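## Task

Take the tube from the tray and place it in the blue rack if the dot on its cap is orange, or in the green rack if the dot is white, pushed fully down into its slot. The tube must never contact the floor, or the task fails. The bottles in the tray must finish upright inside the tray, and the tray must finish resting on the work bench with nothing hanging past its edge. One or both robots may be used. At the end, open the gripper and move away; results held only by a robot do not count. No robot may tip over or be left leaning, or the task fails.

## Robot and tools

ROBOTS. r1 and r2 are identical Hello Robot Stretch 3 units. Each has a two-wheel differential base (0.33 m long, 0.34 m wide, passive omni wheel at the rear), a lift running up a mast, one telescoping arm that extends out of the robot's right side, a wrist with yaw, pitch and roll, a two-finger gripper, and a pan/tilt head. The base cannot move sideways, so to move the gripper forward or back you drive the base. Turns pivot about the point midway between the drive wheels, 0.05 m behind the front edge. Stowed, the robot sweeps a 0.28 m radius when turning; an unfolded, level wrist reaches past that.

FRAMES. Base frame: origin on the floor between the drive wheels, x forward, y left, z up. hand_pose is given in this frame, at the point where the closed fingertips meet; with all wrist joints at zero its x axis is up, y points back along the arm toward the mast, and z points to the robot's rear. The odometry frame is the base frame as it was when the scene began. Every robot reports in its own frames. Only images, lidar_m, wrist_depth_mm and head_depth_mm show where the two robots are relative to each other.

execute_actions. Arguments: "actions", a list holding one action or nothing (empty list = just report state and images); "cameras", a list of camera names (r1_head_camera, r1_nav_camera, r1_wrist_camera, r2_head_camera, r2_nav_camera, r2_wrist_camera) or "all"; omitted, null or ["all"] gives every camera, [] gives none. The action is an object keyed by "r1" and/or "r2". Under each robot:
- "base": exactly one of {"translate_m": d}, a straight drive offset of d metres from where the base last reported itself, forward positive, -1 to 1; or {"rotate_rad": d}, a turn-in-place offset in radians, counter-clockwise (left) positive, -3.2 to 3.2.
- "joints": absolute targets by name, any subset: lift_m 0 to 1.1 (arm height); arm_m 0 to 0.52 (extension); wrist_yaw_rad -1.345 to 4.42 (0 along the arm, positive toward the robot's front, 3.0 folded over the base); wrist_pitch_rad -1.57 to 0.451 (0 level, negative tips fingers down); wrist_roll_rad -2.911 to 2.911 (0 fingers side by side, level); gripper_m -0.089 to 0.179 (bigger is wider; actual tip gap is 0.007 m smaller when nearly shut, 0.025 m smaller fully open, zero below 0.007); head_pan_rad -3.953 to 1.73 (0 forward, positive left, -1.57 looks along the arm); head_tilt_rad -1.53 to 0.419 (negative down). Done tolerances: ±0.004 for lift, arm and gripper, ±0.02 for yaw, roll, pan, tilt, ±0.05 for pitch.
- "contact_limits": only {"arm_m": n}, n a motor_effort percentage 1 to 100 at which the arm motion stops (contact_stop); lower is gentler, too low stops immediately; values above the maximum are cut down.
All motions start together; one action lasts at most 15 s. Anything you omit may keep pushing toward its earlier target. A bad key or out-of-range value rejects the whole call. If a result reports a stop, the remaining calls in that same reply are skipped.

wait: {"seconds": 0 to 10}; commands nothing, returns state and images. zoom_image: {"camera": name, "region": [x0, y0, x1, y1]} in pixels from the top-left, at most 504 by 504, on a camera's latest full image. Head images are 896x504, nav 672x504 (fisheye), wrist 644x364. finished_scene: {"scene": n}; ends that scene irreversibly and reports success.

RESULTS. base_status and joint_status: done, off_target (resting away from target, maybe still pushing), contact_stop, time_out, torque_fault (these last three drop the target; a contact-stopped arm or lift goes slack until commanded again). on_its_own covers uncommanded parts; its "held at" is a target, not a position. joint_positions, hand_pose, base_odometry (wheel counts, slip included, heading -3.142 to 3.142), turned_by_wheels and turned_by_imu (turn since last result, left positive), base_tilt in degrees (forward/right positive, a few degrees of fixed bias). motor_effort in percent, positive toward higher values, peak in brackets; readings are biased and noisy. lidar_m: 12 distances in metres from the base origin, sector 1 straight ahead then counter-clockwise (4 left, 7 behind, 10 right), "-" for nothing; plane 0.17 m above the floor, 0.15 to 12 m, blind to clear objects and its own body, sees the other robot. wrist_depth_mm (45 to 1000) and head_depth_mm (280 to 4000, sideways image) are 7x7 median-depth grids from top left.

SPEED. Full base speed (0.30 m/s, 1.9 rad/s) only with lift_m under 0.30, arm_m under 0.03, wrist_yaw_rad over 2.54; otherwise 0.10 m/s and 0.63 rad/s.

GRIPPER. Grip by commanding gripper_m below the object's width; lower squeezes harder, but the stall guard eases force, so heavy or slick items can slip; send a new value to re-squeeze. Release by going at least 0.02 above the touching value. Neither reading nor status proves a grasp; check images.

CAUTIONS. Fold or unfold the wrist only with lift_m between 0.32 and 0.95, pitch -0.4, roll near 0; once folded the lift may go down to 0.25. With yaw below -0.4 keep pitch at -0.5 or lower. Pushing against something rigid with the gripper above about 0.45 m can tip the robot; repeated pushes worse. Do not drive while holding or pushing something fixed. If snagged, reverse the last move in small steps; if leaning, free the gripper and lower lift to about 0.2. Robots must not press on each other: once bases touch, any further drive is a hard press. Two robots do not travel identical distances (up to 2.5 cm per metre), which matters when sharing a load. Wrist servos cut out for 10 s after sustained strain. Objects may occasionally get nudged. Avoid dropping tubes, letting them reach the floor, knocking bottles, or shoving the tray off the bench.

Each tool is called after ">>>" in YAML: its name, and indented under it one key for each argument.

## Session

>>> execute_actions:
  actions: []

Scene clock: 0.00 s.
r1.base_odometry: x=+0.000 y=+0.000 heading=+0.000 (m, m, rad; r1's odometry frame)
r1.turned_by_wheels: +0.000 (rad since the last result)
r1.turned_by_imu: +0.000 (rad since the last result)
r1.base_tilt: forward=+1.1 right=-1.4 (deg)
r1.lidar_m: 0.68 0.72 1.07 3.54 3.82 4.16 1.36 2.05 5.28 1.93 0.88 0.69
r1.head_depth_mm: 607 611 614 615 618 623 625 / 611 615 618 620 624 627 630 / 616 620 623 625 630 632 636 / 621 625 628 631 632 637 640 / 627 631 633 635 638 641 646 / 631 633 637 640 644 646 650 / 635 638 641 645 649 652 655
r1.base_status: not commanded
r1.joint_positions: lift_m=+0.318 arm_m=+0.000 wrist_yaw_rad=+3.057 wrist_pitch_rad=-0.418 wrist_roll_rad=-0.017 gripper_m=+0.037 head_pan_rad=-0.006 head_tilt_rad=-0.014
r1.joint_status: not commanded
r1.motor_effort: left_wheel=+1 right_wheel=+0 lift_m=+38 arm_m=-1 wrist_yaw_rad=-1 wrist_pitch_rad=+7 wrist_roll_rad=+0 gripper_m=+0 head_pan_rad=+0 head_tilt_rad=+1 (%)
r1.hand_pose: x=-0.0023 y=+0.0790 z=+0.3311 quat_wxyz=(+0.175, +0.691, +0.119, +0.691) (m; r1's base frame)
r1.wrist_depth_mm: - - - - - - 865 / - - - - - - 814 / 916 904 920 957 892 932 806 / 711 724 - 713 720 745 742 / 598 595 - 599 640 604 616 / 504 518 - 541 504 523 524 / 462 - - - 456 455 463
r2.base_odometry: x=+0.000 y=+0.000 heading=+0.000 (m, m, rad; r2's odometry frame)
r2.turned_by_wheels: +0.000 (rad since the last result)
r2.turned_by_imu: +0.000 (rad since the last result)
r2.base_tilt: forward=+2.9 right=-1.0 (deg)
r2.lidar_m: 1.82 3.17 3.96 4.01 1.53 1.68 5.52 1.17 0.77 0.70 0.71 0.89
r2.head_depth_mm: 1425 1418 1387 1383 1374 1365 1350 / 1728 1825 1811 1789 1750 1754 1740 / 1896 2472 2531 2508 2486 2484 2042 / 1899 2942 3077 3087 3146 2958 2014 / 1913 2956 3036 3068 3098 2911 2004 / 1925 2958 2992 3017 3049 2867 1984 / 1925 2895 2899 2971 2925 2888 1996
r2.base_status: not commanded
r2.joint_positions: lift_m=+0.501 arm_m=+0.002 wrist_yaw_rad=+3.078 wrist_pitch_rad=-0.314 wrist_roll_rad=-0.001 gripper_m=+0.037 head_pan_rad=-0.020 head_tilt_rad=-0.019
r2.joint_status: not commanded
r2.motor_effort: left_wheel=+0 right_wheel=+1 lift_m=+22 arm_m=+0 wrist_yaw_rad=+0 wrist_pitch_rad=+5 wrist_roll_rad=+0 gripper_m=+0 head_pan_rad=+1 head_tilt_rad=+2 (%)
r2.hand_pose: x=-0.0062 y=+0.0888 z=+0.5377 quat_wxyz=(+0.133, +0.701, +0.089, +0.695) (m; r2's base frame)
r2.wrist_depth_mm: - - - - - - - / - - - - - - - / - - - - - - - / - - - - - - - / 944 939 - 948 - - - / 761 779 - 799 801 821 829 / 662 679 643 670 691 712 702
pictures: r1_head_camera (sideways: a quarter turn clockwise sets it upright), r1_nav_camera (sideways: a quarter turn counterclockwise sets it upright), r1_wrist_camera, r2_head_camera (sideways: a quarter turn clockwise sets it upright), r2_nav_camera (sideways: a quarter turn counterclockwise sets it upright), r2_wrist_camera
Images, in order (width x height): r1_head_camera 896x504, r1_nav_camera 672x504, r1_wrist_camera 644x364, r2_head_camera 896x504, r2_nav_camera 672x504, r2_wrist_camera 644x364.

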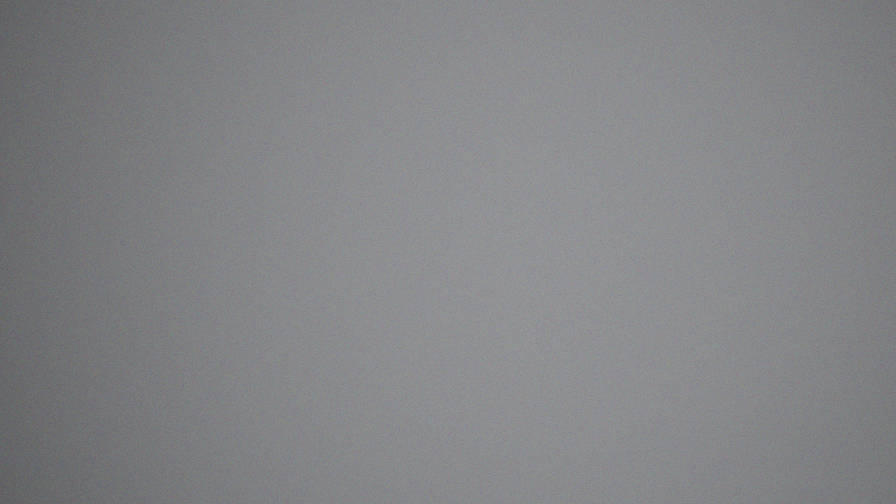

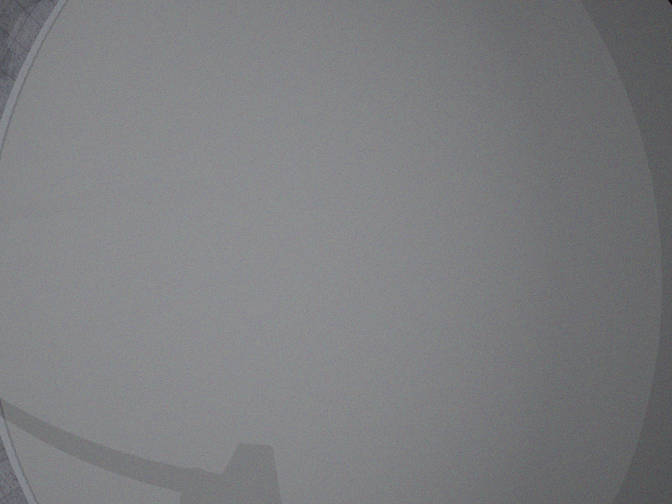

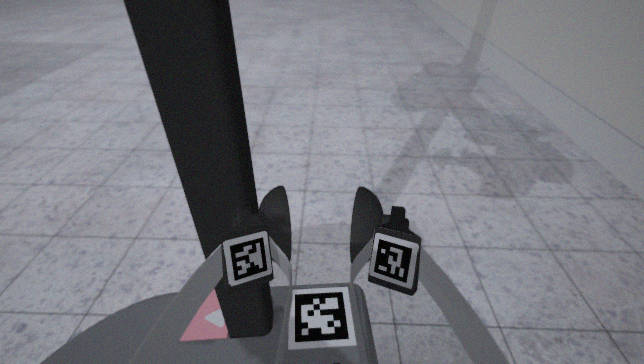

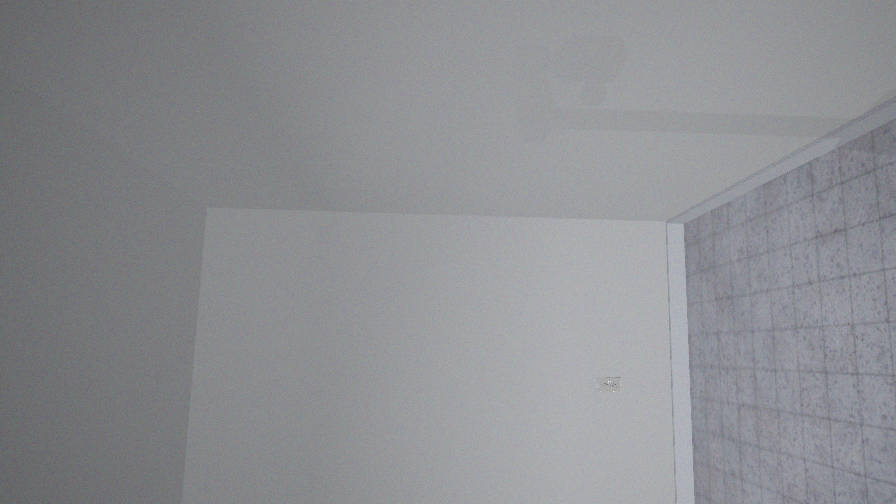

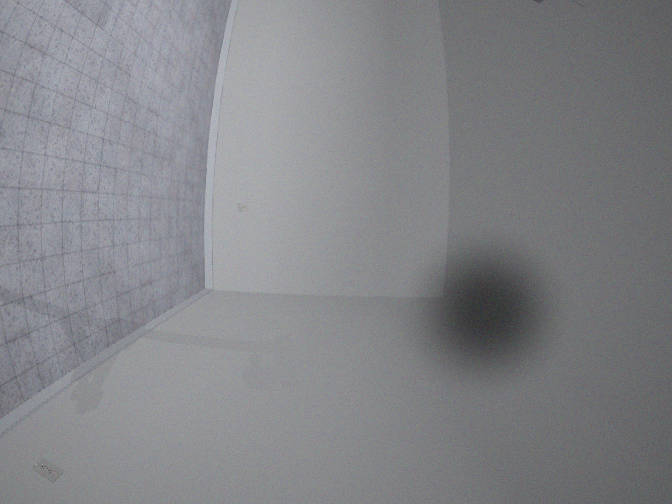

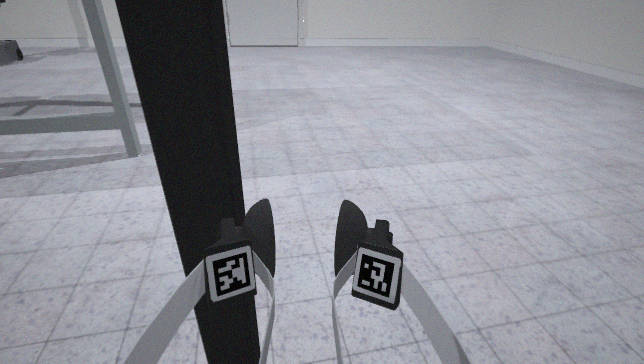

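>>> execute_actions:
  actions:
    - {"r1":{"joints":{"head_pan_rad":-3.1,"head_tilt_rad":-0.4}},"r2":{"joints":{"head_pan_rad":1.73,"head_tilt_rad":-0.4}}}
  cameras: ["r1_head_camera","r1_nav_camera","r2_head_camera","r2_nav_camera"]

Scene clock: 5.30 s.
r1.base_odometry: x=+0.000 y=+0.000 heading=+0.000 (m, m, rad; r1's odometry frame)
r1.turned_by_wheels: +0.000 (rad since the last result)
r1.turned_by_imu: +0.001 (rad since the last result)
r1.base_tilt: forward=+1.1 right=-1.4 (deg)
r1.lidar_m: 0.67 0.72 1.07 3.55 3.80 4.16 1.36 2.05 5.25 1.94 0.87 0.69
r1.head_depth_mm: 3455 3693 - 3406 2261 1713 1374 / 3492 3742 3987 3359 2283 1717 1378 / 3530 3805 - 3396 2271 1702 1365 / 3626 3892 - 1613 2153 1699 1355 / 3617 3910 - 1746 2262 1707 1365 / 3687 3947 - 1734 2257 1691 1370 / 3725 - - 1656 2282 1700 1372
r1.base_status: not commanded
r1.joint_positions: lift_m=+0.318 arm_m=+0.000 wrist_yaw_rad=+3.057 wrist_pitch_rad=-0.418 wrist_roll_rad=-0.017 gripper_m=+0.037 head_pan_rad=-3.093 head_tilt_rad=-0.395
r1.joint_status: all done
r1.motor_effort: left_wheel=+1(1) right_wheel=+0(1) lift_m=+38(38) arm_m=-1(1) wrist_yaw_rad=+0(0) wrist_pitch_rad=+7(7) wrist_roll_rad=+0(0) gripper_m=+1(0) head_pan_rad=-4(49) head_tilt_rad=-1(21) (%)
r1.hand_pose: x=-0.0023 y=+0.0790 z=+0.3311 quat_wxyz=(+0.175, +0.691, +0.119, +0.691) (m; r1's base frame)
r1.wrist_depth_mm: - - - - - - 844 / - - - - - - 829 / 865 928 946 940 953 951 818 / 711 717 - 731 711 739 725 / 600 592 - 605 619 602 613 / 509 507 - 531 505 523 525 / 461 - - - 455 452 451
r2.base_odometry: x=+0.000 y=+0.000 heading=+0.000 (m, m, rad; r2's odometry frame)
r2.turned_by_wheels: +0.000 (rad since the last result)
r2.turned_by_imu: +0.000 (rad since the last result)
r2.base_tilt: forward=+2.9 right=-1.1 (deg)
r2.lidar_m: 1.81 3.17 3.98 4.01 1.52 1.67 5.54 1.17 0.77 0.70 0.71 0.88
r2.head_depth_mm: 3432 3639 - 3315 2250 1683 1367 / 3395 3624 - 3240 2215 1685 1364 / 3403 3640 - 3255 2223 1663 1351 / 3358 3576 - 3236 2199 1681 1350 / 3390 3602 - 3186 2165 1665 1352 / 3370 3633 3883 2959 2177 1645 1372 / 3448 - - - - - -
r2.base_status: not commanded
r2.joint_positions: lift_m=+0.501 arm_m=+0.002 wrist_yaw_rad=+3.078 wrist_pitch_rad=-0.314 wrist_roll_rad=-0.001 gripper_m=+0.037 head_pan_rad=+1.703 head_tilt_rad=-0.395
r2.joint_status: head_pan_rad off_target (ended at +1.703, target +1.730); the others done
joint sent to its limit — the command would take r2.head_pan_rad past its upper limit, so that joint was sent only as far as its limit.
r2.motor_effort: left_wheel=-1(1) right_wheel=+0(0) lift_m=+22(22) arm_m=+0(0) wrist_yaw_rad=+0(0) wrist_pitch_rad=+5(5) wrist_roll_rad=+0(0) gripper_m=+0(0) head_pan_rad=+5(57) head_tilt_rad=-3(27) (%)
r2.hand_pose: x=-0.0062 y=+0.0888 z=+0.5377 quat_wxyz=(+0.133, +0.701, +0.089, +0.695) (m; r2's base frame)
r2.wrist_depth_mm: - - - - - - - / - - - - - - - / - - - - - - - / - - - - - - - / 957 921 - 978 - - - / 770 770 - 792 834 831 802 / 659 676 655 683 681 704 696
pictures: r1_head_camera (sideways: a quarter turn clockwise sets it upright), r1_nav_camera (sideways: a quarter turn counterclockwise sets it upright), r2_head_camera (sideways: a quarter turn clockwise sets it upright), r2_nav_camera (sideways: a quarter turn counterclockwise sets it upright)
Images, in order (width x height): r1_head_camera 896x504, r1_nav_camera 672x504, r2_head_camera 896x504, r2_nav_camera 672x504.

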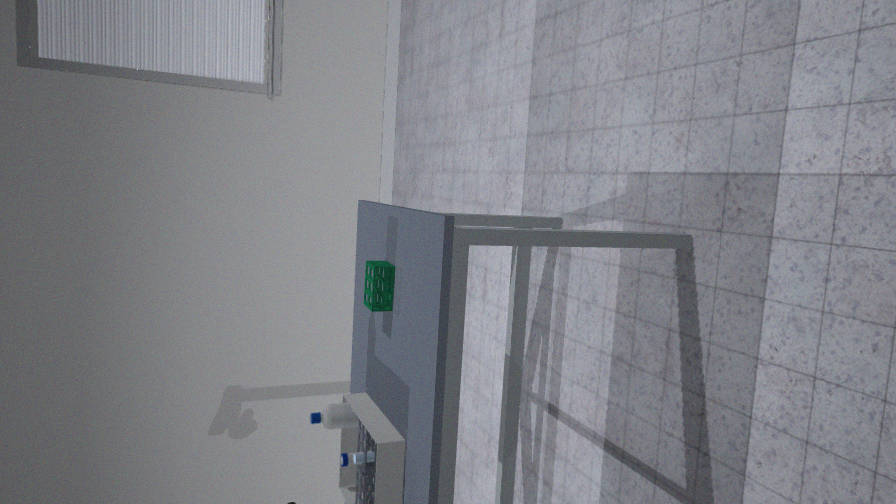

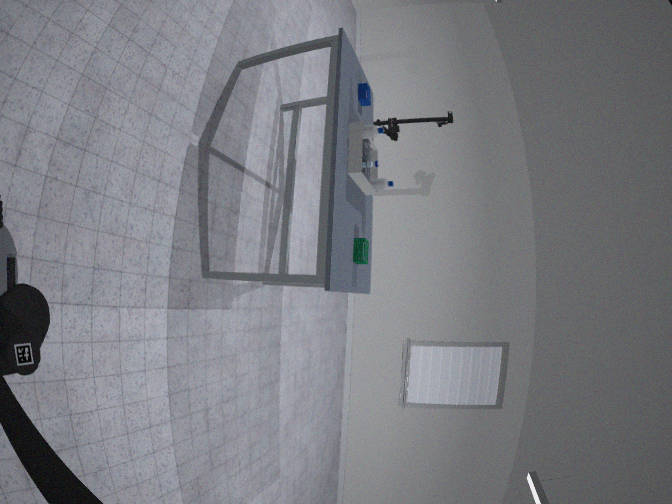

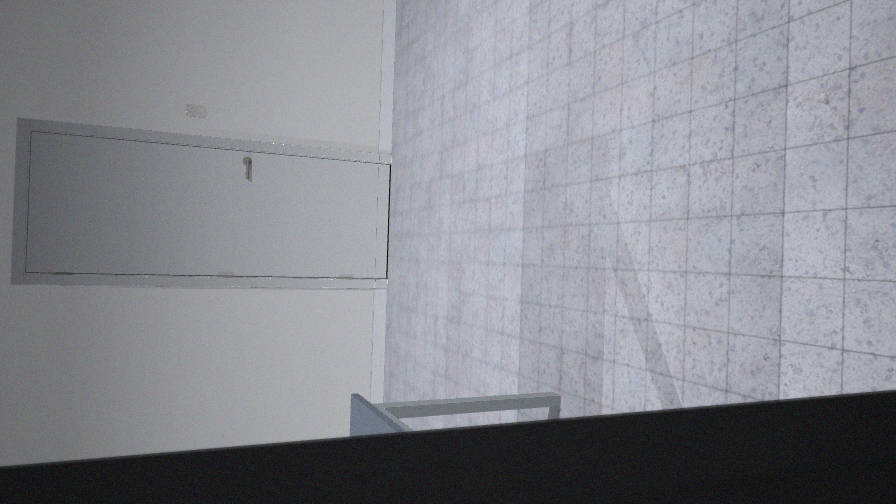

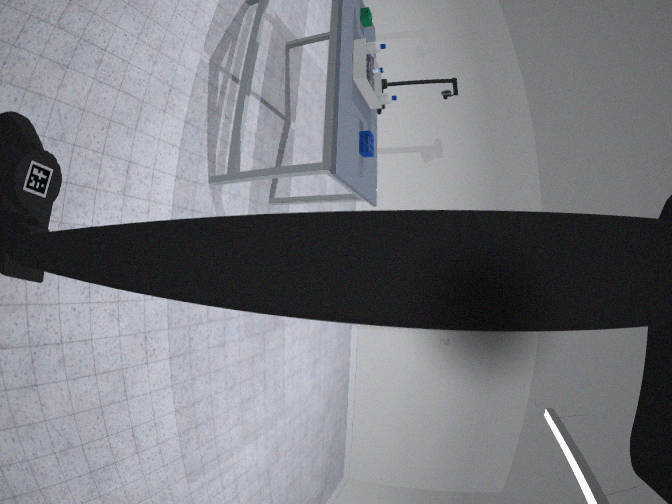

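>>> execute_actions:
  actions:
    - {"r1":{"base":{"rotate_rad":-0.07},"joints":{"lift_m":0.28}}}
  cameras: []

>>> execute_actions:
  actions:
    - {"r1":{"base":{"translate_m":-0.85}}}
  cameras: []

>>> execute_actions:
  actions:
    - {"r1":{"base":{"rotate_rad":-1.571},"joints":{"head_pan_rad":-1.2,"head_tilt_rad":-0.6}}}
  cameras: []

>>> execute_actions:
  actions:
    - {"r1":{"base":{"translate_m":0.4}}}
  cameras: ["r1_head_camera","r1_nav_camera"]

Scene clock: 21.53 s.
r1.base_odometry: x=+0.000 y=+0.000 heading=-0.070 (m, m, rad; r1's odometry frame)
r1.turned_by_wheels: -0.070 (rad since the last result)
r1.turned_by_imu: -0.068 (rad since the last result)
r1.base_tilt: forward=+1.1 right=-1.4 (deg)
r1.lidar_m: 0.68 0.71 0.99 2.96 3.70 4.22 1.36 2.10 2.04 2.33 0.93 0.70
r1.head_depth_mm: 3481 3785 - 3421 2270 1702 1376 / 3498 3761 - 3353 2263 1700 1370 / 3518 3786 - 3368 2277 1698 1371 / 3566 3817 - 2948 2152 1693 1369 / 3571 3855 - 1604 2272 1699 1362 / 3597 3868 - 1732 2253 1696 1360 / 3628 3935 - 1720 2239 1688 1369
r1.base_status: done
r1.joint_positions: lift_m=+0.281 arm_m=+0.000 wrist_yaw_rad=+3.057 wrist_pitch_rad=-0.418 wrist_roll_rad=-0.017 gripper_m=+0.037 head_pan_rad=-3.093 head_tilt_rad=-0.395
r1.joint_status: all done
r1.motor_effort: left_wheel=+2(6) right_wheel=-2(6) lift_m=+13(31) arm_m=-1(1) wrist_yaw_rad=+0(0) wrist_pitch_rad=+7(7) wrist_roll_rad=+0(0) gripper_m=+0(1) head_pan_rad=-4(4) head_tilt_rad=-2(2) (%)
r1.hand_pose: x=-0.0023 y=+0.0790 z=+0.2936 quat_wxyz=(+0.175, +0.691, +0.119, +0.691) (m; r1's base frame)
r1.wrist_depth_mm: - - - - - - 751 / - - - - - - 776 / 849 818 844 856 846 856 781 / 658 681 - 673 662 670 668 / 550 548 - 552 576 558 566 / 466 505 - - 465 481 482 / - - - - 421 419 418
r2.base_odometry: x=+0.000 y=+0.000 heading=+0.000 (m, m, rad; r2's odometry frame)
r2.turned_by_wheels: +0.000 (rad since the last result)
r2.turned_by_imu: +0.000 (rad since the last result)
r2.base_tilt: forward=+2.9 right=-1.2 (deg)
r2.lidar_m: 1.81 3.18 3.98 4.00 1.52 1.67 5.52 1.17 0.77 0.70 0.71 0.89
r2.head_depth_mm: 3375 3651 - 3305 2230 1713 1374 / 3358 3645 - 3249 2213 1692 1358 / 3356 3590 - 3249 2211 1684 1349 / 3355 3667 - 3226 2201 1679 1345 / 3344 3593 - 3213 2202 1657 1340 / 3351 3609 3865 3002 2183 1654 1377 / 3360 - - - - - -
r2.base_status: not commanded
r2.joint_positions: lift_m=+0.501 arm_m=+0.002 wrist_yaw_rad=+3.078 wrist_pitch_rad=-0.314 wrist_roll_rad=-0.001 gripper_m=+0.037 head_pan_rad=+1.703 head_tilt_rad=-0.395
r2.joint_status: not commanded
r2.motor_effort: left_wheel=+0(0) right_wheel=+1(0) lift_m=+23(23) arm_m=+0(0) wrist_yaw_rad=+0(0) wrist_pitch_rad=+5(5) wrist_roll_rad=+0(0) gripper_m=+0(0) head_pan_rad=+4(5) head_tilt_rad=-2(3) (%)
r2.hand_pose: x=-0.0062 y=+0.0888 z=+0.5377 quat_wxyz=(+0.133, +0.701, +0.089, +0.695) (m; r2's base frame)
r2.wrist_depth_mm: - - - - - - - / - - - - - - - / - - - - - - - / - - - - - - - / 935 947 - 975 - - - / 756 781 - 800 812 807 841 / 661 692 667 681 688 706 698
pictures: none
No camera images: the call's "cameras" was empty. Leave "cameras" out to get every camera's image.

Scene clock: 26.20 s.
r1.base_odometry: x=-0.848 y=+0.059 heading=-0.070 (m, m, rad; r1's odometry frame)
r1.turned_by_wheels: +0.000 (rad since the last result)
r1.turned_by_imu: -0.006 (rad since the last result)
r1.base_tilt: forward=+1.1 right=-1.4 (deg)
r1.lidar_m: 1.52 1.59 2.21 3.55 3.71 3.35 0.52 1.21 1.60 5.18 2.12 1.57
r1.head_depth_mm: 2763 2991 3200 3349 2287 1707 1375 / 2753 2971 3195 3415 2265 1710 1371 / 2768 2999 3291 3396 2240 1696 1375 / 2828 3023 3302 3339 2060 1636 1368 / 2789 3030 3252 3402 928 701 733 / 2819 3020 3306 3327 925 701 1326 / 2835 3079 3315 3366 924 701 1327
r1.base_status: done
r1.joint_positions: lift_m=+0.281 arm_m=+0.000 wrist_yaw_rad=+3.057 wrist_pitch_rad=-0.418 wrist_roll_rad=-0.017 gripper_m=+0.037 head_pan_rad=-3.093 head_tilt_rad=-0.396
r1.joint_status: not commanded
r1.motor_effort: left_wheel=+2(4) right_wheel=-2(8) lift_m=+14(14) arm_m=-1(1) wrist_yaw_rad=+0(0) wrist_pitch_rad=+7(7) wrist_roll_rad=+0(0) gripper_m=+0(1) head_pan_rad=-4(4) head_tilt_rad=-2(2) (%)
r1.hand_pose: x=-0.0023 y=+0.0790 z=+0.2936 quat_wxyz=(+0.175, +0.691, +0.119, +0.691) (m; r1's base frame)
r1.wrist_depth_mm: - - - - - - - / - - - - - - - / 849 843 852 845 844 848 871 / 653 658 - 676 663 664 690 / 554 553 - 552 587 557 562 / 475 500 - - 466 475 476 / - - - - 413 421 416
r2.base_odometry: x=+0.000 y=+0.000 heading=+0.000 (m, m, rad; r2's odometry frame)
r2.turned_by_wheels: +0.000 (rad since the last result)
r2.turned_by_imu: +0.000 (rad since the last result)
r2.base_tilt: forward=+2.9 right=-1.1 (deg)
r2.lidar_m: 1.82 3.18 3.97 4.01 1.52 1.67 5.51 1.17 0.77 0.70 0.71 0.88
r2.head_depth_mm: 3315 3637 - 3326 2250 1696 1365 / 3460 3627 - 3278 2202 1692 1356 / 3403 3572 - 3249 2220 1674 1353 / 3384 3616 - 3224 2206 1670 1349 / 3386 3680 - 3191 2192 1666 1335 / 3393 3637 3935 2970 2172 1664 1367 / 3403 - - - - - -
r2.base_status: not commanded
r2.joint_positions: lift_m=+0.501 arm_m=+0.002 wrist_yaw_rad=+3.078 wrist_pitch_rad=-0.314 wrist_roll_rad=-0.001 gripper_m=+0.037 head_pan_rad=+1.703 head_tilt_rad=-0.395
r2.joint_status: not commanded
r2.motor_effort: left_wheel=-1(1) right_wheel=+0(1) lift_m=+23(22) arm_m=+0(0) wrist_yaw_rad=+0(0) wrist_pitch_rad=+5(6) wrist_roll_rad=+0(0) gripper_m=+0(0) head_pan_rad=+5(5) head_tilt_rad=-3(3) (%)
r2.hand_pose: x=-0.0062 y=+0.0888 z=+0.5377 quat_wxyz=(+0.133, +0.701, +0.089, +0.695) (m; r2's base frame)
r2.wrist_depth_mm: - - - - - - - / - - - - - - - / - - - - - - - / - - - - - - - / 924 944 - 980 - - - / 789 779 - 780 814 838 821 / 661 664 662 670 693 693 711
pictures: none
No camera images: the call's "cameras" was empty. Leave "cameras" out to get every camera's image.

Scene clock: 28.37 s.
r1.base_odometry: x=-0.848 y=+0.059 heading=-1.641 (m, m, rad; r1's odometry frame)
r1.turned_by_wheels: -1.571 (rad since the last result)
r1.turned_by_imu: -1.543 (rad since the last result)
r1.base_tilt: forward=+1.1 right=-1.4 (deg)
r1.lidar_m: 5.20 2.08 1.57 1.52 1.60 2.25 3.57 3.75 3.34 0.52 1.22 1.59
r1.head_depth_mm: 2665 2906 3143 2324 1784 1446 1225 / 2760 3085 3196 996 1625 1447 1219 / 2881 3169 3364 946 726 863 1136 / 3022 3316 1354 940 750 1439 1213 / 3103 3444 1342 941 774 1438 1210 / 3181 3692 1168 937 834 1427 1204 / 3348 3752 1297 932 1655 1430 1208
r1.base_status: done
r1.joint_positions: lift_m=+0.281 arm_m=+0.000 wrist_yaw_rad=+3.057 wrist_pitch_rad=-0.418 wrist_roll_rad=-0.017 gripper_m=+0.037 head_pan_rad=-1.207 head_tilt_rad=-0.593
r1.joint_status: all done
r1.motor_effort: left_wheel=+2(9) right_wheel=-2(8) lift_m=+14(14) arm_m=-1(1) wrist_yaw_rad=+0(1) wrist_pitch_rad=+7(7) wrist_roll_rad=+0(0) gripper_m=+0(1) head_pan_rad=+5(47) head_tilt_rad=-3(16) (%)
r1.hand_pose: x=-0.0023 y=+0.0789 z=+0.2936 quat_wxyz=(+0.175, +0.691, +0.119, +0.691) (m; r1's base frame)
r1.wrist_depth_mm: - - - - - - - / - - - - - - - / 857 813 871 866 848 832 865 / 669 665 - 671 667 687 693 / 555 550 - 554 583 549 567 / 464 490 - - 460 476 480 / - - - - 422 424 419
r2.base_odometry: x=+0.000 y=+0.000 heading=+0.000 (m, m, rad; r2's odometry frame)
r2.turned_by_wheels: +0.000 (rad since the last result)
r2.turned_by_imu: +0.000 (rad since the last result)
r2.base_tilt: forward=+3.0 right=-1.1 (deg)
r2.lidar_m: 1.81 3.17 3.97 4.01 1.52 1.68 5.53 1.17 0.77 0.70 0.71 0.89
r2.head_depth_mm: 3392 3610 - 3335 2245 1701 1364 / 3382 3640 - 3305 2216 1689 1367 / 3383 3586 - 3260 2200 1667 1351 / 3324 3614 - 3208 2204 1672 1343 / 3353 3623 - 3162 2214 1645 1341 / 3374 3638 3846 2991 2169 1649 1376 / 3377 - - - - - -
r2.base_status: not commanded
r2.joint_positions: lift_m=+0.501 arm_m=+0.002 wrist_yaw_rad=+3.078 wrist_pitch_rad=-0.314 wrist_roll_rad=-0.001 gripper_m=+0.037 head_pan_rad=+1.703 head_tilt_rad=-0.395
r2.joint_status: not commanded
r2.motor_effort: left_wheel=-1(0) right_wheel=+1(1) lift_m=+22(23) arm_m=+0(0) wrist_yaw_rad=+0(0) wrist_pitch_rad=+5(5) wrist_roll_rad=+0(0) gripper_m=+1(0) head_pan_rad=+4(6) head_tilt_rad=-3(2) (%)
r2.hand_pose: x=-0.0062 y=+0.0888 z=+0.5377 quat_wxyz=(+0.133, +0.701, +0.089, +0.695) (m; r2's base frame)
r2.wrist_depth_mm: - - - - - - - / - - - - - - - / - - - - - - - / - - - - - - - / 928 945 - 983 - - - / 774 794 - 780 813 841 835 / 663 667 659 679 691 712 709
pictures: none
No camera images: the call's "cameras" was empty. Leave "cameras" out to get every camera's image.

Scene clock: 31.50 s.
r1.base_odometry: x=-0.876 y=-0.340 heading=-1.641 (m, m, rad; r1's odometry frame)
r1.turned_by_wheels: +0.000 (rad since the last result)
r1.turned_by_imu: +0.004 (rad since the last result)
r1.base_tilt: forward=+1.1 right=-1.3 (deg)
r1.lidar_m: 4.79 2.05 1.55 1.51 1.58 2.23 3.95 4.15 0.59 1.17 1.23 1.23
r1.head_depth_mm: 2699 2958 3148 954 731 1373 1223 / 2785 3069 3169 950 731 1400 1219 / 2869 3185 1206 948 728 1437 1212 / 2994 3317 1208 873 776 1436 1211 / 3155 3387 1227 876 802 1434 1210 / 3189 3508 1340 898 1618 1428 1211 / 3376 3769 1326 934 1661 1440 1207
r1.base_status: done
r1.joint_positions: lift_m=+0.281 arm_m=+0.000 wrist_yaw_rad=+3.057 wrist_pitch_rad=-0.418 wrist_roll_rad=-0.017 gripper_m=+0.037 head_pan_rad=-1.207 head_tilt_rad=-0.593
r1.joint_status: not commanded
r1.motor_effort: left_wheel=+1(9) right_wheel=-2(5) lift_m=+14(14) arm_m=-1(1) wrist_yaw_rad=-1(0) wrist_pitch_rad=+7(7) wrist_roll_rad=+0(0) gripper_m=+1(1) head_pan_rad=+4(4) head_tilt_rad=-3(3) (%)
r1.hand_pose: x=-0.0023 y=+0.0789 z=+0.2936 quat_wxyz=(+0.175, +0.691, +0.119, +0.691) (m; r1's base frame)
r1.wrist_depth_mm: - - - - - - - / - - - - - - - / 835 848 847 857 856 881 862 / 677 664 - 682 678 673 689 / 555 550 - 555 576 580 562 / 464 504 - - 466 479 478 / - - - - 416 412 417
r2.base_odometry: x=+0.000 y=+0.000 heading=+0.000 (m, m, rad; r2's odometry frame)
r2.turned_by_wheels: +0.000 (rad since the last result)
r2.turned_by_imu: +0.000 (rad since the last result)
r2.base_tilt: forward=+2.9 right=-1.2 (deg)
r2.lidar_m: 1.82 3.18 3.98 4.00 1.52 1.67 5.52 1.17 0.77 0.70 0.71 0.88
r2.head_depth_mm: 3370 3634 - 3288 2235 1704 1364 / 3363 3632 - 3293 2247 1685 1363 / 3379 3612 - 3216 2223 1674 1346 / 3370 3661 - 3186 2216 1678 1344 / 3389 3665 - 3206 2190 1677 1343 / 3432 3608 3888 2979 2167 1658 1367 / 3418 - - - - - -
r2.base_status: not commanded
r2.joint_positions: lift_m=+0.501 arm_m=+0.002 wrist_yaw_rad=+3.078 wrist_pitch_rad=-0.314 wrist_roll_rad=-0.001 gripper_m=+0.037 head_pan_rad=+1.703 head_tilt_rad=-0.395
r2.joint_status: not commanded
r2.motor_effort: left_wheel=+0(1) right_wheel=+0(0) lift_m=+22(22) arm_m=+0(0) wrist_yaw_rad=+0(0) wrist_pitch_rad=+5(5) wrist_roll_rad=+0(0) gripper_m=+1(0) head_pan_rad=+4(5) head_tilt_rad=-3(3) (%)
r2.hand_pose: x=-0.0062 y=+0.0888 z=+0.5377 quat_wxyz=(+0.133, +0.701, +0.089, +0.695) (m; r2's base frame)
r2.wrist_depth_mm: - - - - - - - / - - - - - - - / - - - - - - - / - - - - - - - / 918 924 - 957 - - - / 766 789 - 795 823 818 845 / 661 651 652 674 682 709 714
pictures: r1_head_camera (sideways: a quarter turn clockwise sets it upright), r1_nav_camera (sideways: a quarter turn counterclockwise sets it upright)
Images, in order (width x height): r1_head_camera 896x504, r1_nav_camera 672x504.

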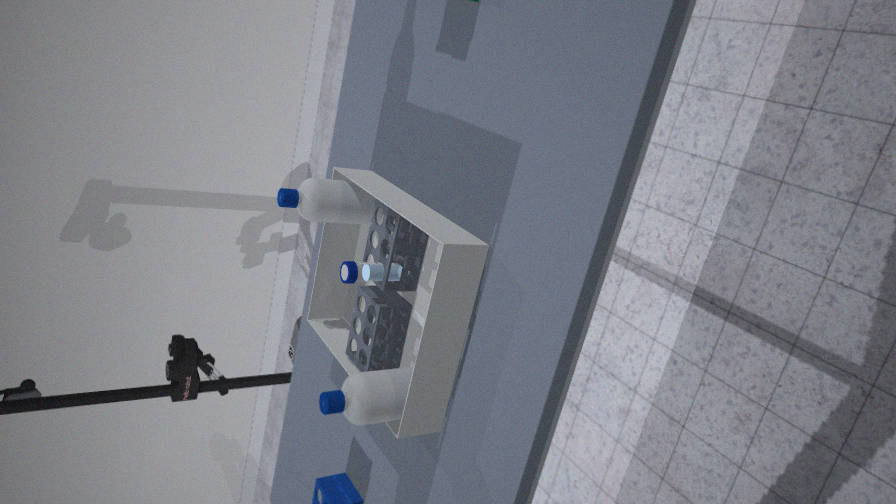

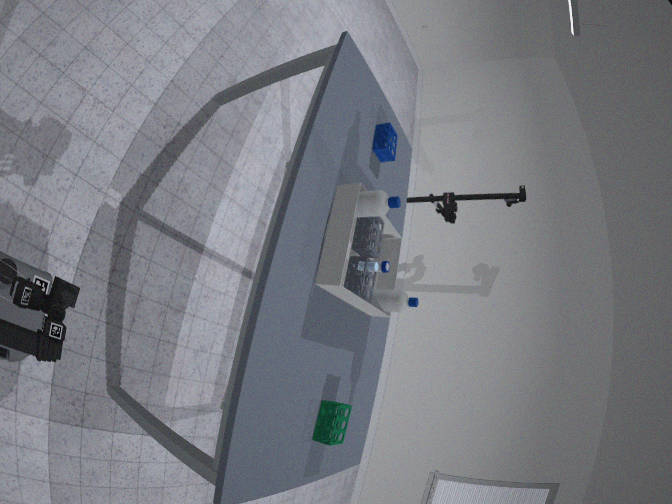

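>>> execute_actions:
  actions:
    - {"r1":{"base":{"translate_m":0.33},"joints":{"lift_m":0.9,"head_pan_rad":-1.57}}}
  cameras: []

>>> execute_actions:
  actions:
    - {"r1":{"joints":{"wrist_yaw_rad":0,"gripper_m":0.1}}}
  cameras: []

>>> execute_actions:
  actions:
    - {"r1":{"joints":{"arm_m":0.2,"wrist_pitch_rad":-0.3}}}
  cameras: ["r1_head_camera","r1_wrist_camera"]

Scene clock: 53.47 s.
r1.base_odometry: x=-0.899 y=-0.669 heading=-1.641 (m, m, rad; r1's odometry frame)
r1.turned_by_wheels: +0.000 (rad since the last result)
r1.turned_by_imu: +0.005 (rad since the last result)
r1.base_tilt: forward=+1.1 right=-1.5 (deg)
r1.lidar_m: 4.46 2.01 1.54 1.50 1.57 2.22 4.28 0.81 1.22 1.19 1.25 0.95
r1.head_depth_mm: 2780 3106 3300 959 757 - - / 2777 3060 3262 954 754 1558 - / 2803 3114 3248 943 752 1478 - / 2796 3077 1129 938 750 1488 - / 2779 3132 3278 839 747 1483 - / 2850 3149 3263 822 747 1432 1238 / 2833 3160 3248 934 743 1429 1209
r1.base_status: done
r1.joint_positions: lift_m=+0.899 arm_m=+0.000 wrist_yaw_rad=+3.057 wrist_pitch_rad=-0.418 wrist_roll_rad=-0.017 gripper_m=+0.037 head_pan_rad=-1.563 head_tilt_rad=-0.593
r1.joint_status: all done
r1.motor_effort: left_wheel=+1(8) right_wheel=-1(6) lift_m=+60(59) arm_m=-1(1) wrist_yaw_rad=-1(1) wrist_pitch_rad=+7(7) wrist_roll_rad=+0(0) gripper_m=+1(1) head_pan_rad=-4(33) head_tilt_rad=-3(2) (%)
r1.hand_pose: x=-0.0023 y=+0.0789 z=+0.9119 quat_wxyz=(+0.175, +0.691, +0.119, +0.691) (m; r1's base frame)
r1.wrist_depth_mm: - - - - - - - / - - - - - - - / - - - - - - - / - - - - - - - / - - - - - - - / - - - - - - - / - - - - - - -
r2.base_odometry: x=+0.000 y=+0.000 heading=+0.000 (m, m, rad; r2's odometry frame)
r2.turned_by_wheels: +0.000 (rad since the last result)
r2.turned_by_imu: +0.000 (rad since the last result)
r2.base_tilt: forward=+2.8 right=-1.1 (deg)
r2.lidar_m: 1.82 3.16 3.99 4.00 1.52 1.67 5.51 1.17 0.77 0.70 0.71 0.89
r2.head_depth_mm: 3400 3583 - 3300 2246 1687 1363 / 3357 3618 - 3264 2218 1696 1357 / 3339 3576 - 3281 2228 1669 1357 / 3394 3593 - 3173 2186 1665 1350 / 3355 3687 - 3170 2186 1656 1347 / 3382 3673 3945 2998 2181 1660 1375 / 3417 - - - - - -
r2.base_status: not commanded
r2.joint_positions: lift_m=+0.501 arm_m=+0.002 wrist_yaw_rad=+3.078 wrist_pitch_rad=-0.314 wrist_roll_rad=-0.001 gripper_m=+0.037 head_pan_rad=+1.703 head_tilt_rad=-0.395
r2.joint_status: not commanded
r2.motor_effort: left_wheel=+0(0) right_wheel=+0(0) lift_m=+22(22) arm_m=+0(1) wrist_yaw_rad=+0(0) wrist_pitch_rad=+5(5) wrist_roll_rad=+0(0) gripper_m=+0(0) head_pan_rad=+5(5) head_tilt_rad=-3(3) (%)
r2.hand_pose: x=-0.0062 y=+0.0888 z=+0.5377 quat_wxyz=(+0.133, +0.701, +0.089, +0.695) (m; r2's base frame)
r2.wrist_depth_mm: - - - - - - - / - - - - - - - / - - - - - - - / - - - - - - - / 916 922 - 941 - - - / 756 771 - 808 805 819 835 / 660 659 658 679 684 703 695
pictures: none
No camera images: the call's "cameras" was empty. Leave "cameras" out to get every camera's image.

Scene clock: 56.00 s.
r1.base_odometry: x=-0.899 y=-0.669 heading=-1.641 (m, m, rad; r1's odometry frame)
r1.turned_by_wheels: +0.000 (rad since the last result)
r1.turned_by_imu: +0.001 (rad since the last result)
r1.base_tilt: forward=+1.1 right=-1.4 (deg)
r1.lidar_m: 4.46 2.01 1.53 1.49 1.57 2.22 4.29 0.81 1.22 1.19 1.25 0.95
r1.head_depth_mm: 2779 3086 3277 952 756 - - / 2773 3061 3324 947 755 1543 - / 2806 3034 3298 941 753 - - / 2791 3079 1135 939 750 - 1185 / 2811 3116 3345 835 749 1436 1213 / 2800 3112 3322 821 746 1429 1211 / 2835 3130 3221 934 745 1430 1212
r1.base_status: not commanded
r1.joint_positions: lift_m=+0.899 arm_m=+0.000 wrist_yaw_rad=+0.002 wrist_pitch_rad=-0.418 wrist_roll_rad=-0.017 gripper_m=+0.100 head_pan_rad=-1.563 head_tilt_rad=-0.593
r1.joint_status: all done
r1.motor_effort: left_wheel=+1(2) right_wheel=-2(1) lift_m=+60(60) arm_m=-1(1) wrist_yaw_rad=-2(3) wrist_pitch_rad=+7(7) wrist_roll_rad=+0(0) gripper_m=+1(83) head_pan_rad=-4(4) head_tilt_rad=-3(1) (%)
r1.hand_pose: x=-0.0211 y=-0.3692 z=+0.9119 quat_wxyz=(+0.698, +0.149, -0.685, -0.145) (m; r1's base frame)
r1.wrist_depth_mm: - - - 775 - - - / 656 721 481 648 792 761 690 / 531 546 494 487 557 573 564 / 435 436 435 436 440 442 443 / 454 386 385 377 376 365 372 / - - - - - - - / - - - - - - -
r2.base_odometry: x=+0.000 y=+0.000 heading=+0.000 (m, m, rad; r2's odometry frame)
r2.turned_by_wheels: +0.000 (rad since the last result)
r2.turned_by_imu: +0.000 (rad since the last result)
r2.base_tilt: forward=+2.9 right=-1.1 (deg)
r2.lidar_m: 1.82 3.19 3.99 4.01 1.52 1.67 5.52 1.17 0.77 0.70 0.71 0.89
r2.head_depth_mm: 3381 3582 - 3315 2235 1687 1366 / 3373 3583 - 3323 2225 1683 1361 / 3409 3671 - 3231 2227 1671 1353 / 3322 3586 - 3192 2191 1662 1345 / 3399 3647 - 3203 2185 1652 1347 / 3411 3676 3911 2995 2163 1666 1372 / 3441 - - - - - -
r2.base_status: not commanded
r2.joint_positions: lift_m=+0.501 arm_m=+0.002 wrist_yaw_rad=+3.078 wrist_pitch_rad=-0.314 wrist_roll_rad=-0.001 gripper_m=+0.037 head_pan_rad=+1.703 head_tilt_rad=-0.395
r2.joint_status: not commanded
r2.motor_effort: left_wheel=+0(1) right_wheel=+0(0) lift_m=+22(22) arm_m=+0(0) wrist_yaw_rad=+0(0) wrist_pitch_rad=+5(5) wrist_roll_rad=+0(0) gripper_m=+1(0) head_pan_rad=+5(4) head_tilt_rad=-3(3) (%)
r2.hand_pose: x=-0.0062 y=+0.0888 z=+0.5377 quat_wxyz=(+0.133, +0.701, +0.089, +0.695) (m; r2's base frame)
r2.wrist_depth_mm: - - - - - - - / - - - - - - - / - - - - - - - / - - - - - - - / 918 924 - 947 - - - / 770 784 - 787 812 797 821 / 673 686 671 677 679 703 713
pictures: none
No camera images: the call's "cameras" was empty. Leave "cameras" out to get every camera's image.

Scene clock: 58.70 s.
r1.base_odometry: x=-0.899 y=-0.669 heading=-1.641 (m, m, rad; r1's odometry frame)
r1.turned_by_wheels: +0.000 (rad since the last result)
r1.turned_by_imu: +0.001 (rad since the last result)
r1.base_tilt: forward=+1.1 right=-1.5 (deg)
r1.lidar_m: 4.46 2.01 1.54 1.50 1.56 2.22 4.28 0.81 1.22 1.19 1.25 0.95
r1.head_depth_mm: 2757 3103 3276 1042 - 1450 1218 / 2777 3110 3276 - 706 1447 1220 / 2786 3117 3330 - 703 1429 1216 / 2798 3089 1137 - 736 1440 1214 / 2794 3102 3297 836 748 1434 1204 / 2800 3132 3309 816 747 1433 1210 / 2780 3113 3235 934 745 1433 1212
r1.base_status: not commanded
r1.joint_positions: lift_m=+0.899 arm_m=+0.200 wrist_yaw_rad=+0.000 wrist_pitch_rad=-0.323 wrist_roll_rad=-0.017 gripper_m=+0.100 head_pan_rad=-1.563 head_tilt_rad=-0.593
r1.joint_status: all done
r1.motor_effort: left_wheel=+1(2) right_wheel=-1(2) lift_m=+60(60) arm_m=+2(0) wrist_yaw_rad=-1(2) wrist_pitch_rad=+10(13) wrist_roll_rad=+0(0) gripper_m=+0(1) head_pan_rad=-4(3) head_tilt_rad=-4(3) (%)
r1.hand_pose: x=-0.0214 y=-0.5800 z=+0.9338 quat_wxyz=(+0.704, +0.115, -0.692, -0.113) (m; r1's base frame)
r1.wrist_depth_mm: - - - - - - - / - - - - - - - / 669 311 617 575 701 724 714 / 509 312 458 480 503 519 478 / 408 322 328 321 338 417 420 / 342 338 330 336 332 351 350 / 298 291 296 294 295 298 302
r2.base_odometry: x=+0.000 y=+0.000 heading=+0.000 (m, m, rad; r2's odometry frame)
r2.turned_by_wheels: +0.000 (rad since the last result)
r2.turned_by_imu: +0.000 (rad since the last result)
r2.base_tilt: forward=+2.9 right=-1.1 (deg)
r2.lidar_m: 1.81 3.17 3.95 4.01 1.52 1.68 5.53 1.17 0.77 0.70 0.71 0.89
r2.head_depth_mm: 3385 3627 - 3269 2251 1685 1368 / 3481 3654 - 3279 2222 1687 1361 / 3381 3650 - 3239 2226 1675 1348 / 3312 3590 - 3192 2204 1676 1345 / 3353 3598 - 3190 2176 1672 1345 / 3415 3679 3828 2975 2184 1655 1373 / 3413 - - - - - -
r2.base_status: not commanded
r2.joint_positions: lift_m=+0.501 arm_m=+0.002 wrist_yaw_rad=+3.078 wrist_pitch_rad=-0.314 wrist_roll_rad=-0.001 gripper_m=+0.037 head_pan_rad=+1.703 head_tilt_rad=-0.395
r2.joint_status: not commanded
r2.motor_effort: left_wheel=+0(0) right_wheel=+1(0) lift_m=+22(23) arm_m=+0(0) wrist_yaw_rad=+0(0) wrist_pitch_rad=+5(5) wrist_roll_rad=+0(0) gripper_m=+1(0) head_pan_rad=+5(5) head_tilt_rad=-2(3) (%)
r2.hand_pose: x=-0.0062 y=+0.0888 z=+0.5377 quat_wxyz=(+0.133, +0.701, +0.089, +0.695) (m; r2's base frame)
r2.wrist_depth_mm: - - - - - - - / - - - - - - - / - - - - - - - / - - - - - - - / 947 911 - 951 - - - / 750 797 - 777 811 830 810 / 658 662 637 676 688 681 716
pictures: r1_head_camera (sideways: a quarter turn clockwise sets it upright), r1_wrist_camera
Images, in order (width x height): r1_head_camera 896x504, r1_wrist_camera 644x364.

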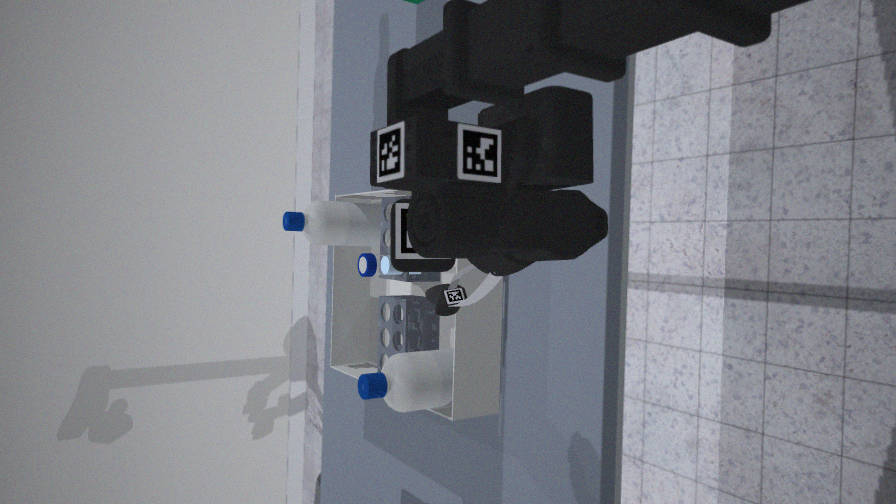

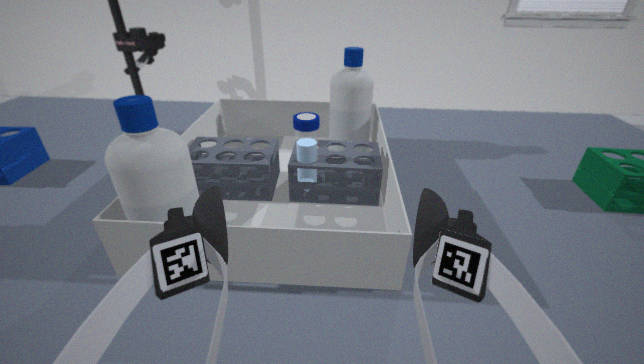

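>>> execute_actions:
  actions:
    - {"r1":{"base":{"translate_m":0.017},"joints":{"arm_m":0.32,"gripper_m":0.08}}}
  cameras: ["r1_head_camera","r1_wrist_camera"]

Scene clock: 71.67 s.
r1.base_odometry: x=-0.900 y=-0.686 heading=-1.641 (m, m, rad; r1's odometry frame)
r1.turned_by_wheels: +0.000 (rad since the last result)
r1.turned_by_imu: +0.001 (rad since the last result)
r1.base_tilt: forward=+1.1 right=-1.4 (deg)
r1.lidar_m: 4.44 2.01 1.53 1.49 1.58 2.21 4.30 0.82 1.22 1.19 1.25 0.94
r1.head_depth_mm: 2773 3065 3310 1046 - 1392 1224 / 2757 3051 3361 874 741 1445 1219 / 2782 3090 3293 834 753 1438 1216 / 2772 3139 3319 832 750 1439 1209 / 2818 3108 3284 830 749 1438 1208 / 2806 3095 3258 829 746 1430 1208 / 2809 3149 3284 931 743 1428 1207
r1.base_status: done
r1.joint_positions: lift_m=+0.899 arm_m=+0.320 wrist_yaw_rad=+0.000 wrist_pitch_rad=-0.322 wrist_roll_rad=-0.017 gripper_m=+0.080 head_pan_rad=-1.563 head_tilt_rad=-0.593
r1.joint_status: all done
r1.motor_effort: left_wheel=+2(5) right_wheel=+0(3) lift_m=+60(60) arm_m=+2(3) wrist_yaw_rad=-1(1) wrist_pitch_rad=+10(10) wrist_roll_rad=+0(0) gripper_m=+0(72) head_pan_rad=-4(3) head_tilt_rad=-2(3) (%)
r1.hand_pose: x=-0.0214 y=-0.7000 z=+0.9338 quat_wxyz=(+0.704, +0.115, -0.692, -0.113) (m; r1's base frame)
r1.wrist_depth_mm: - - - - - - - / - - - - - - - / 659 667 556 543 646 714 - / 195 432 463 462 494 534 536 / 196 216 358 362 371 415 422 / 201 213 331 339 333 348 348 / 223 218 291 292 282 291 298
r2.base_odometry: x=+0.000 y=+0.000 heading=+0.000 (m, m, rad; r2's odometry frame)
r2.turned_by_wheels: +0.000 (rad since the last result)
r2.turned_by_imu: +0.000 (rad since the last result)
r2.base_tilt: forward=+2.9 right=-1.2 (deg)
r2.lidar_m: 1.82 3.19 3.96 4.00 1.53 1.68 5.54 1.17 0.77 0.70 0.71 0.88
r2.head_depth_mm: 3414 3593 - 3325 2238 1697 1367 / 3367 3663 - 3244 2226 1687 1356 / 3334 3644 - 3199 2184 1679 1351 / 3355 3630 - 3223 2191 1677 1346 / 3306 3574 - 3214 2182 1666 1356 / 3379 3598 3925 2922 2173 1660 1369 / 3370 - - - - - -
r2.base_status: not commanded
r2.joint_positions: lift_m=+0.501 arm_m=+0.002 wrist_yaw_rad=+3.078 wrist_pitch_rad=-0.314 wrist_roll_rad=-0.001 gripper_m=+0.037 head_pan_rad=+1.703 head_tilt_rad=-0.395
r2.joint_status: not commanded
r2.motor_effort: left_wheel=-1(1) right_wheel=+0(1) lift_m=+23(22) arm_m=+0(0) wrist_yaw_rad=+0(0) wrist_pitch_rad=+5(5) wrist_roll_rad=+0(0) gripper_m=+0(0) head_pan_rad=+5(5) head_tilt_rad=-2(2) (%)
r2.hand_pose: x=-0.0062 y=+0.0888 z=+0.5377 quat_wxyz=(+0.133, +0.701, +0.089, +0.695) (m; r2's base frame)
r2.wrist_depth_mm: - - - - - - - / - - - - - - - / - - - - - - - / - - - - - - - / 882 921 - - - - - / 764 776 - 787 817 836 811 / 668 674 669 695 689 691 704
pictures: r1_head_camera (sideways: a quarter turn clockwise sets it upright), r1_wrist_camera
Images, in order (width x height): r1_head_camera 896x504, r1_wrist_camera 644x364.

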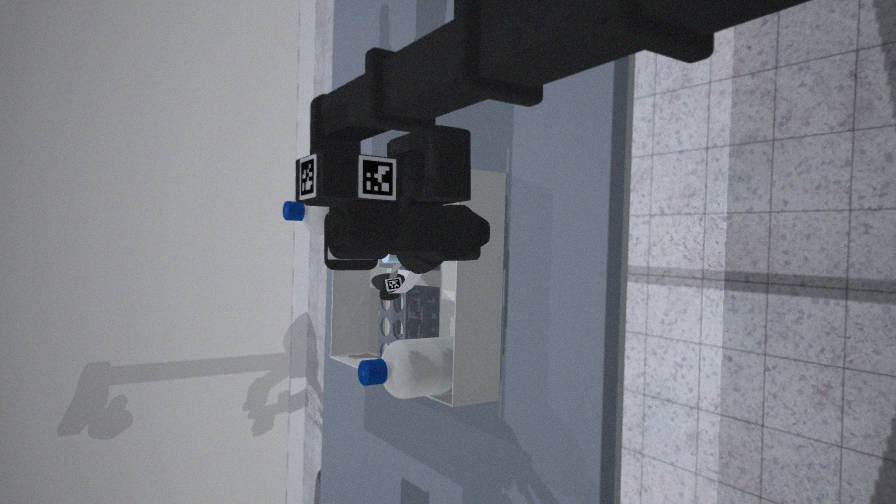

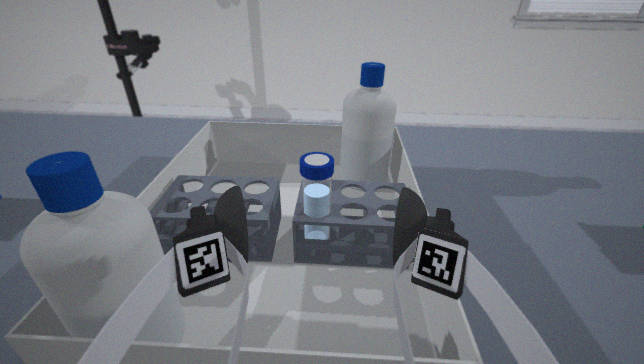

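>>> execute_actions:
  actions:
    - {"r1":{"joints":{"arm_m":0.40,"lift_m":0.85}}}
  cameras: ["r1_wrist_camera"]

Scene clock: 82.83 s.
r1.base_odometry: x=-0.900 y=-0.686 heading=-1.641 (m, m, rad; r1's odometry frame)
r1.turned_by_wheels: +0.000 (rad since the last result)
r1.turned_by_imu: +0.001 (rad since the last result)
r1.base_tilt: forward=+1.1 right=-1.4 (deg)
r1.lidar_m: 4.44 2.00 1.53 1.49 1.57 2.21 4.29 0.82 1.23 1.19 1.25 0.94
r1.head_depth_mm: 2820 3110 3303 957 - - 1193 / 2772 3077 3320 - 728 1449 1219 / 2802 3123 3335 832 752 1438 1210 / 2794 3105 3309 834 749 1438 1210 / 2786 3098 3282 834 749 1439 1209 / 2816 3127 3295 831 746 1430 1211 / 2822 3184 3284 932 744 1420 1203
r1.base_status: not commanded
r1.joint_positions: lift_m=+0.851 arm_m=+0.400 wrist_yaw_rad=+0.000 wrist_pitch_rad=-0.322 wrist_roll_rad=-0.017 gripper_m=+0.080 head_pan_rad=-1.563 head_tilt_rad=-0.593
r1.joint_status: all done
r1.motor_effort: left_wheel=+1(2) right_wheel=-1(1) lift_m=+14(60) arm_m=+2(2) wrist_yaw_rad=+0(1) wrist_pitch_rad=+10(10) wrist_roll_rad=+0(0) gripper_m=+0(0) head_pan_rad=-3(4) head_tilt_rad=-2(3) (%)
r1.hand_pose: x=-0.0214 y=-0.7801 z=+0.8856 quat_wxyz=(+0.704, +0.115, -0.692, -0.113) (m; r1's base frame)
r1.wrist_depth_mm: - - - - - - - / - - - - - - - / 566 557 457 434 404 588 587 / 413 310 397 303 376 429 436 / 254 267 293 258 270 344 346 / 161 270 271 272 263 285 291 / 152 237 236 239 241 209 245
r2.base_odometry: x=+0.000 y=+0.000 heading=+0.000 (m, m, rad; r2's odometry frame)
r2.turned_by_wheels: +0.000 (rad since the last result)
r2.turned_by_imu: +0.000 (rad since the last result)
r2.base_tilt: forward=+2.9 right=-1.1 (deg)
r2.lidar_m: 1.82 3.18 3.98 4.00 1.53 1.68 5.53 1.17 0.77 0.70 0.71 0.89
r2.head_depth_mm: 3394 3625 - 3294 2253 1681 1362 / 3395 3671 - 3274 2222 1674 1360 / 3337 3608 - 3259 2207 1690 1352 / 3353 3625 - 3204 2183 1677 1345 / 3379 3658 - 3140 2168 1659 1348 / 3452 3638 3914 2964 2170 1666 1382 / 3409 - - - - - -
r2.base_status: not commanded
r2.joint_positions: lift_m=+0.501 arm_m=+0.002 wrist_yaw_rad=+3.078 wrist_pitch_rad=-0.314 wrist_roll_rad=-0.001 gripper_m=+0.037 head_pan_rad=+1.703 head_tilt_rad=-0.395
r2.joint_status: not commanded
r2.motor_effort: left_wheel=+0(0) right_wheel=+1(1) lift_m=+23(23) arm_m=+0(0) wrist_yaw_rad=+0(0) wrist_pitch_rad=+5(5) wrist_roll_rad=+0(0) gripper_m=+0(0) head_pan_rad=+5(4) head_tilt_rad=-4(2) (%)
r2.hand_pose: x=-0.0062 y=+0.0888 z=+0.5377 quat_wxyz=(+0.133, +0.701, +0.089, +0.695) (m; r2's base frame)
r2.wrist_depth_mm: - - - - - - - / - - - - - - - / - - - - - - - / - - - - - - - / 905 914 - 989 - - - / 756 788 - 786 809 846 824 / 678 670 654 664 687 701 712
pictures: r1_wrist_camera
Images, in order (width x height): r1_wrist_camera 644x364.

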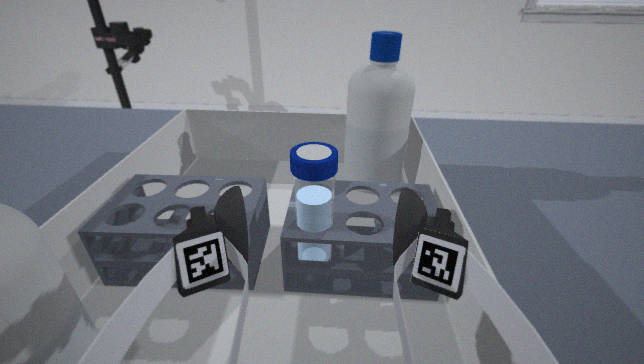

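>>> execute_actions:
  actions:
    - {"r1":{"base":{"translate_m":0.005},"joints":{"arm_m":0.45,"lift_m":0.84}}}
  cameras: ["r1_wrist_camera"]

Scene clock: 92.93 s.
r1.base_odometry: x=-0.900 y=-0.691 heading=-1.641 (m, m, rad; r1's odometry frame)
r1.turned_by_wheels: +0.000 (rad since the last result)
r1.turned_by_imu: +0.001 (rad since the last result)
r1.base_tilt: forward=+1.1 right=-1.4 (deg)
r1.lidar_m: 4.44 2.00 1.54 1.49 1.57 2.22 4.30 0.83 1.22 1.19 1.25 0.93
r1.head_depth_mm: 2772 3069 3289 954 783 - 1188 / 2758 3053 3262 - 729 1440 1218 / 2809 3120 3286 836 751 1440 1217 / 2810 3095 3347 832 749 1440 1212 / 2803 3104 3287 823 746 1442 1207 / 2797 3139 3309 827 746 1437 1209 / 2838 3135 3246 936 743 1430 1208
r1.base_status: done
r1.joint_positions: lift_m=+0.841 arm_m=+0.450 wrist_yaw_rad=+0.000 wrist_pitch_rad=-0.322 wrist_roll_rad=-0.017 gripper_m=+0.080 head_pan_rad=-1.563 head_tilt_rad=-0.593
r1.joint_status: all done
r1.motor_effort: left_wheel=+1(5) right_wheel=-1(4) lift_m=+14(13) arm_m=+2(3) wrist_yaw_rad=-1(1) wrist_pitch_rad=+10(10) wrist_roll_rad=+0(0) gripper_m=+1(0) head_pan_rad=-4(4) head_tilt_rad=-1(2) (%)
r1.hand_pose: x=-0.0214 y=-0.8301 z=+0.8756 quat_wxyz=(+0.704, +0.115, -0.692, -0.113) (m; r1's base frame)
r1.wrist_depth_mm: - - - - - - - / - - - - 297 - - / 532 536 401 396 312 561 562 / 402 323 402 187 328 410 417 / 234 253 276 225 255 317 328 / 215 214 252 206 246 215 278 / 221 229 229 224 216 205 234
r2.base_odometry: x=+0.000 y=+0.000 heading=+0.000 (m, m, rad; r2's odometry frame)
r2.turned_by_wheels: +0.000 (rad since the last result)
r2.turned_by_imu: +0.000 (rad since the last result)
r2.base_tilt: forward=+2.9 right=-1.2 (deg)
r2.lidar_m: 1.81 3.19 3.95 4.00 1.52 1.68 5.52 1.17 0.76 0.70 0.71 0.89
r2.head_depth_mm: 3422 3628 - 3339 2258 1688 1362 / 3372 3620 - 3299 2223 1680 1356 / 3380 3573 - 3279 2216 1676 1352 / 3365 3606 - 3277 2193 1675 1344 / 3406 3632 - 3187 2184 1655 1337 / 3351 3594 3953 2976 2171 1653 1376 / 3375 - - - - - -
r2.base_status: not commanded
r2.joint_positions: lift_m=+0.501 arm_m=+0.002 wrist_yaw_rad=+3.078 wrist_pitch_rad=-0.314 wrist_roll_rad=-0.001 gripper_m=+0.037 head_pan_rad=+1.703 head_tilt_rad=-0.395
r2.joint_status: not commanded
r2.motor_effort: left_wheel=+0(0) right_wheel=+1(0) lift_m=+23(23) arm_m=+0(0) wrist_yaw_rad=+0(0) wrist_pitch_rad=+5(5) wrist_roll_rad=+0(0) gripper_m=+0(1) head_pan_rad=+5(5) head_tilt_rad=-3(2) (%)
r2.hand_pose: x=-0.0062 y=+0.0888 z=+0.5377 quat_wxyz=(+0.133, +0.701, +0.089, +0.695) (m; r2's base frame)
r2.wrist_depth_mm: - - - - - - - / - - - - - - - / - - - - - - - / - - - - - - - / 944 913 - 945 - - - / 774 794 - 809 807 815 843 / 666 662 643 698 689 709 693
pictures: r1_wrist_camera
Images, in order (width x height): r1_wrist_camera 644x364.

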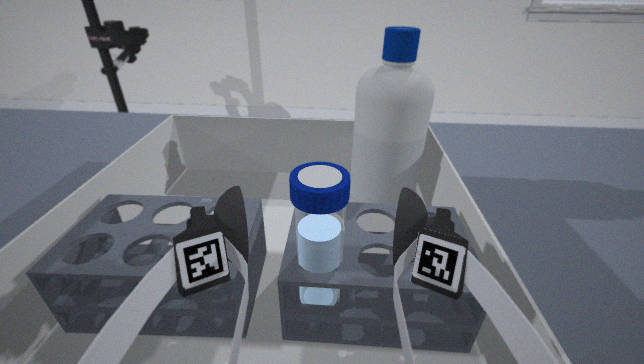

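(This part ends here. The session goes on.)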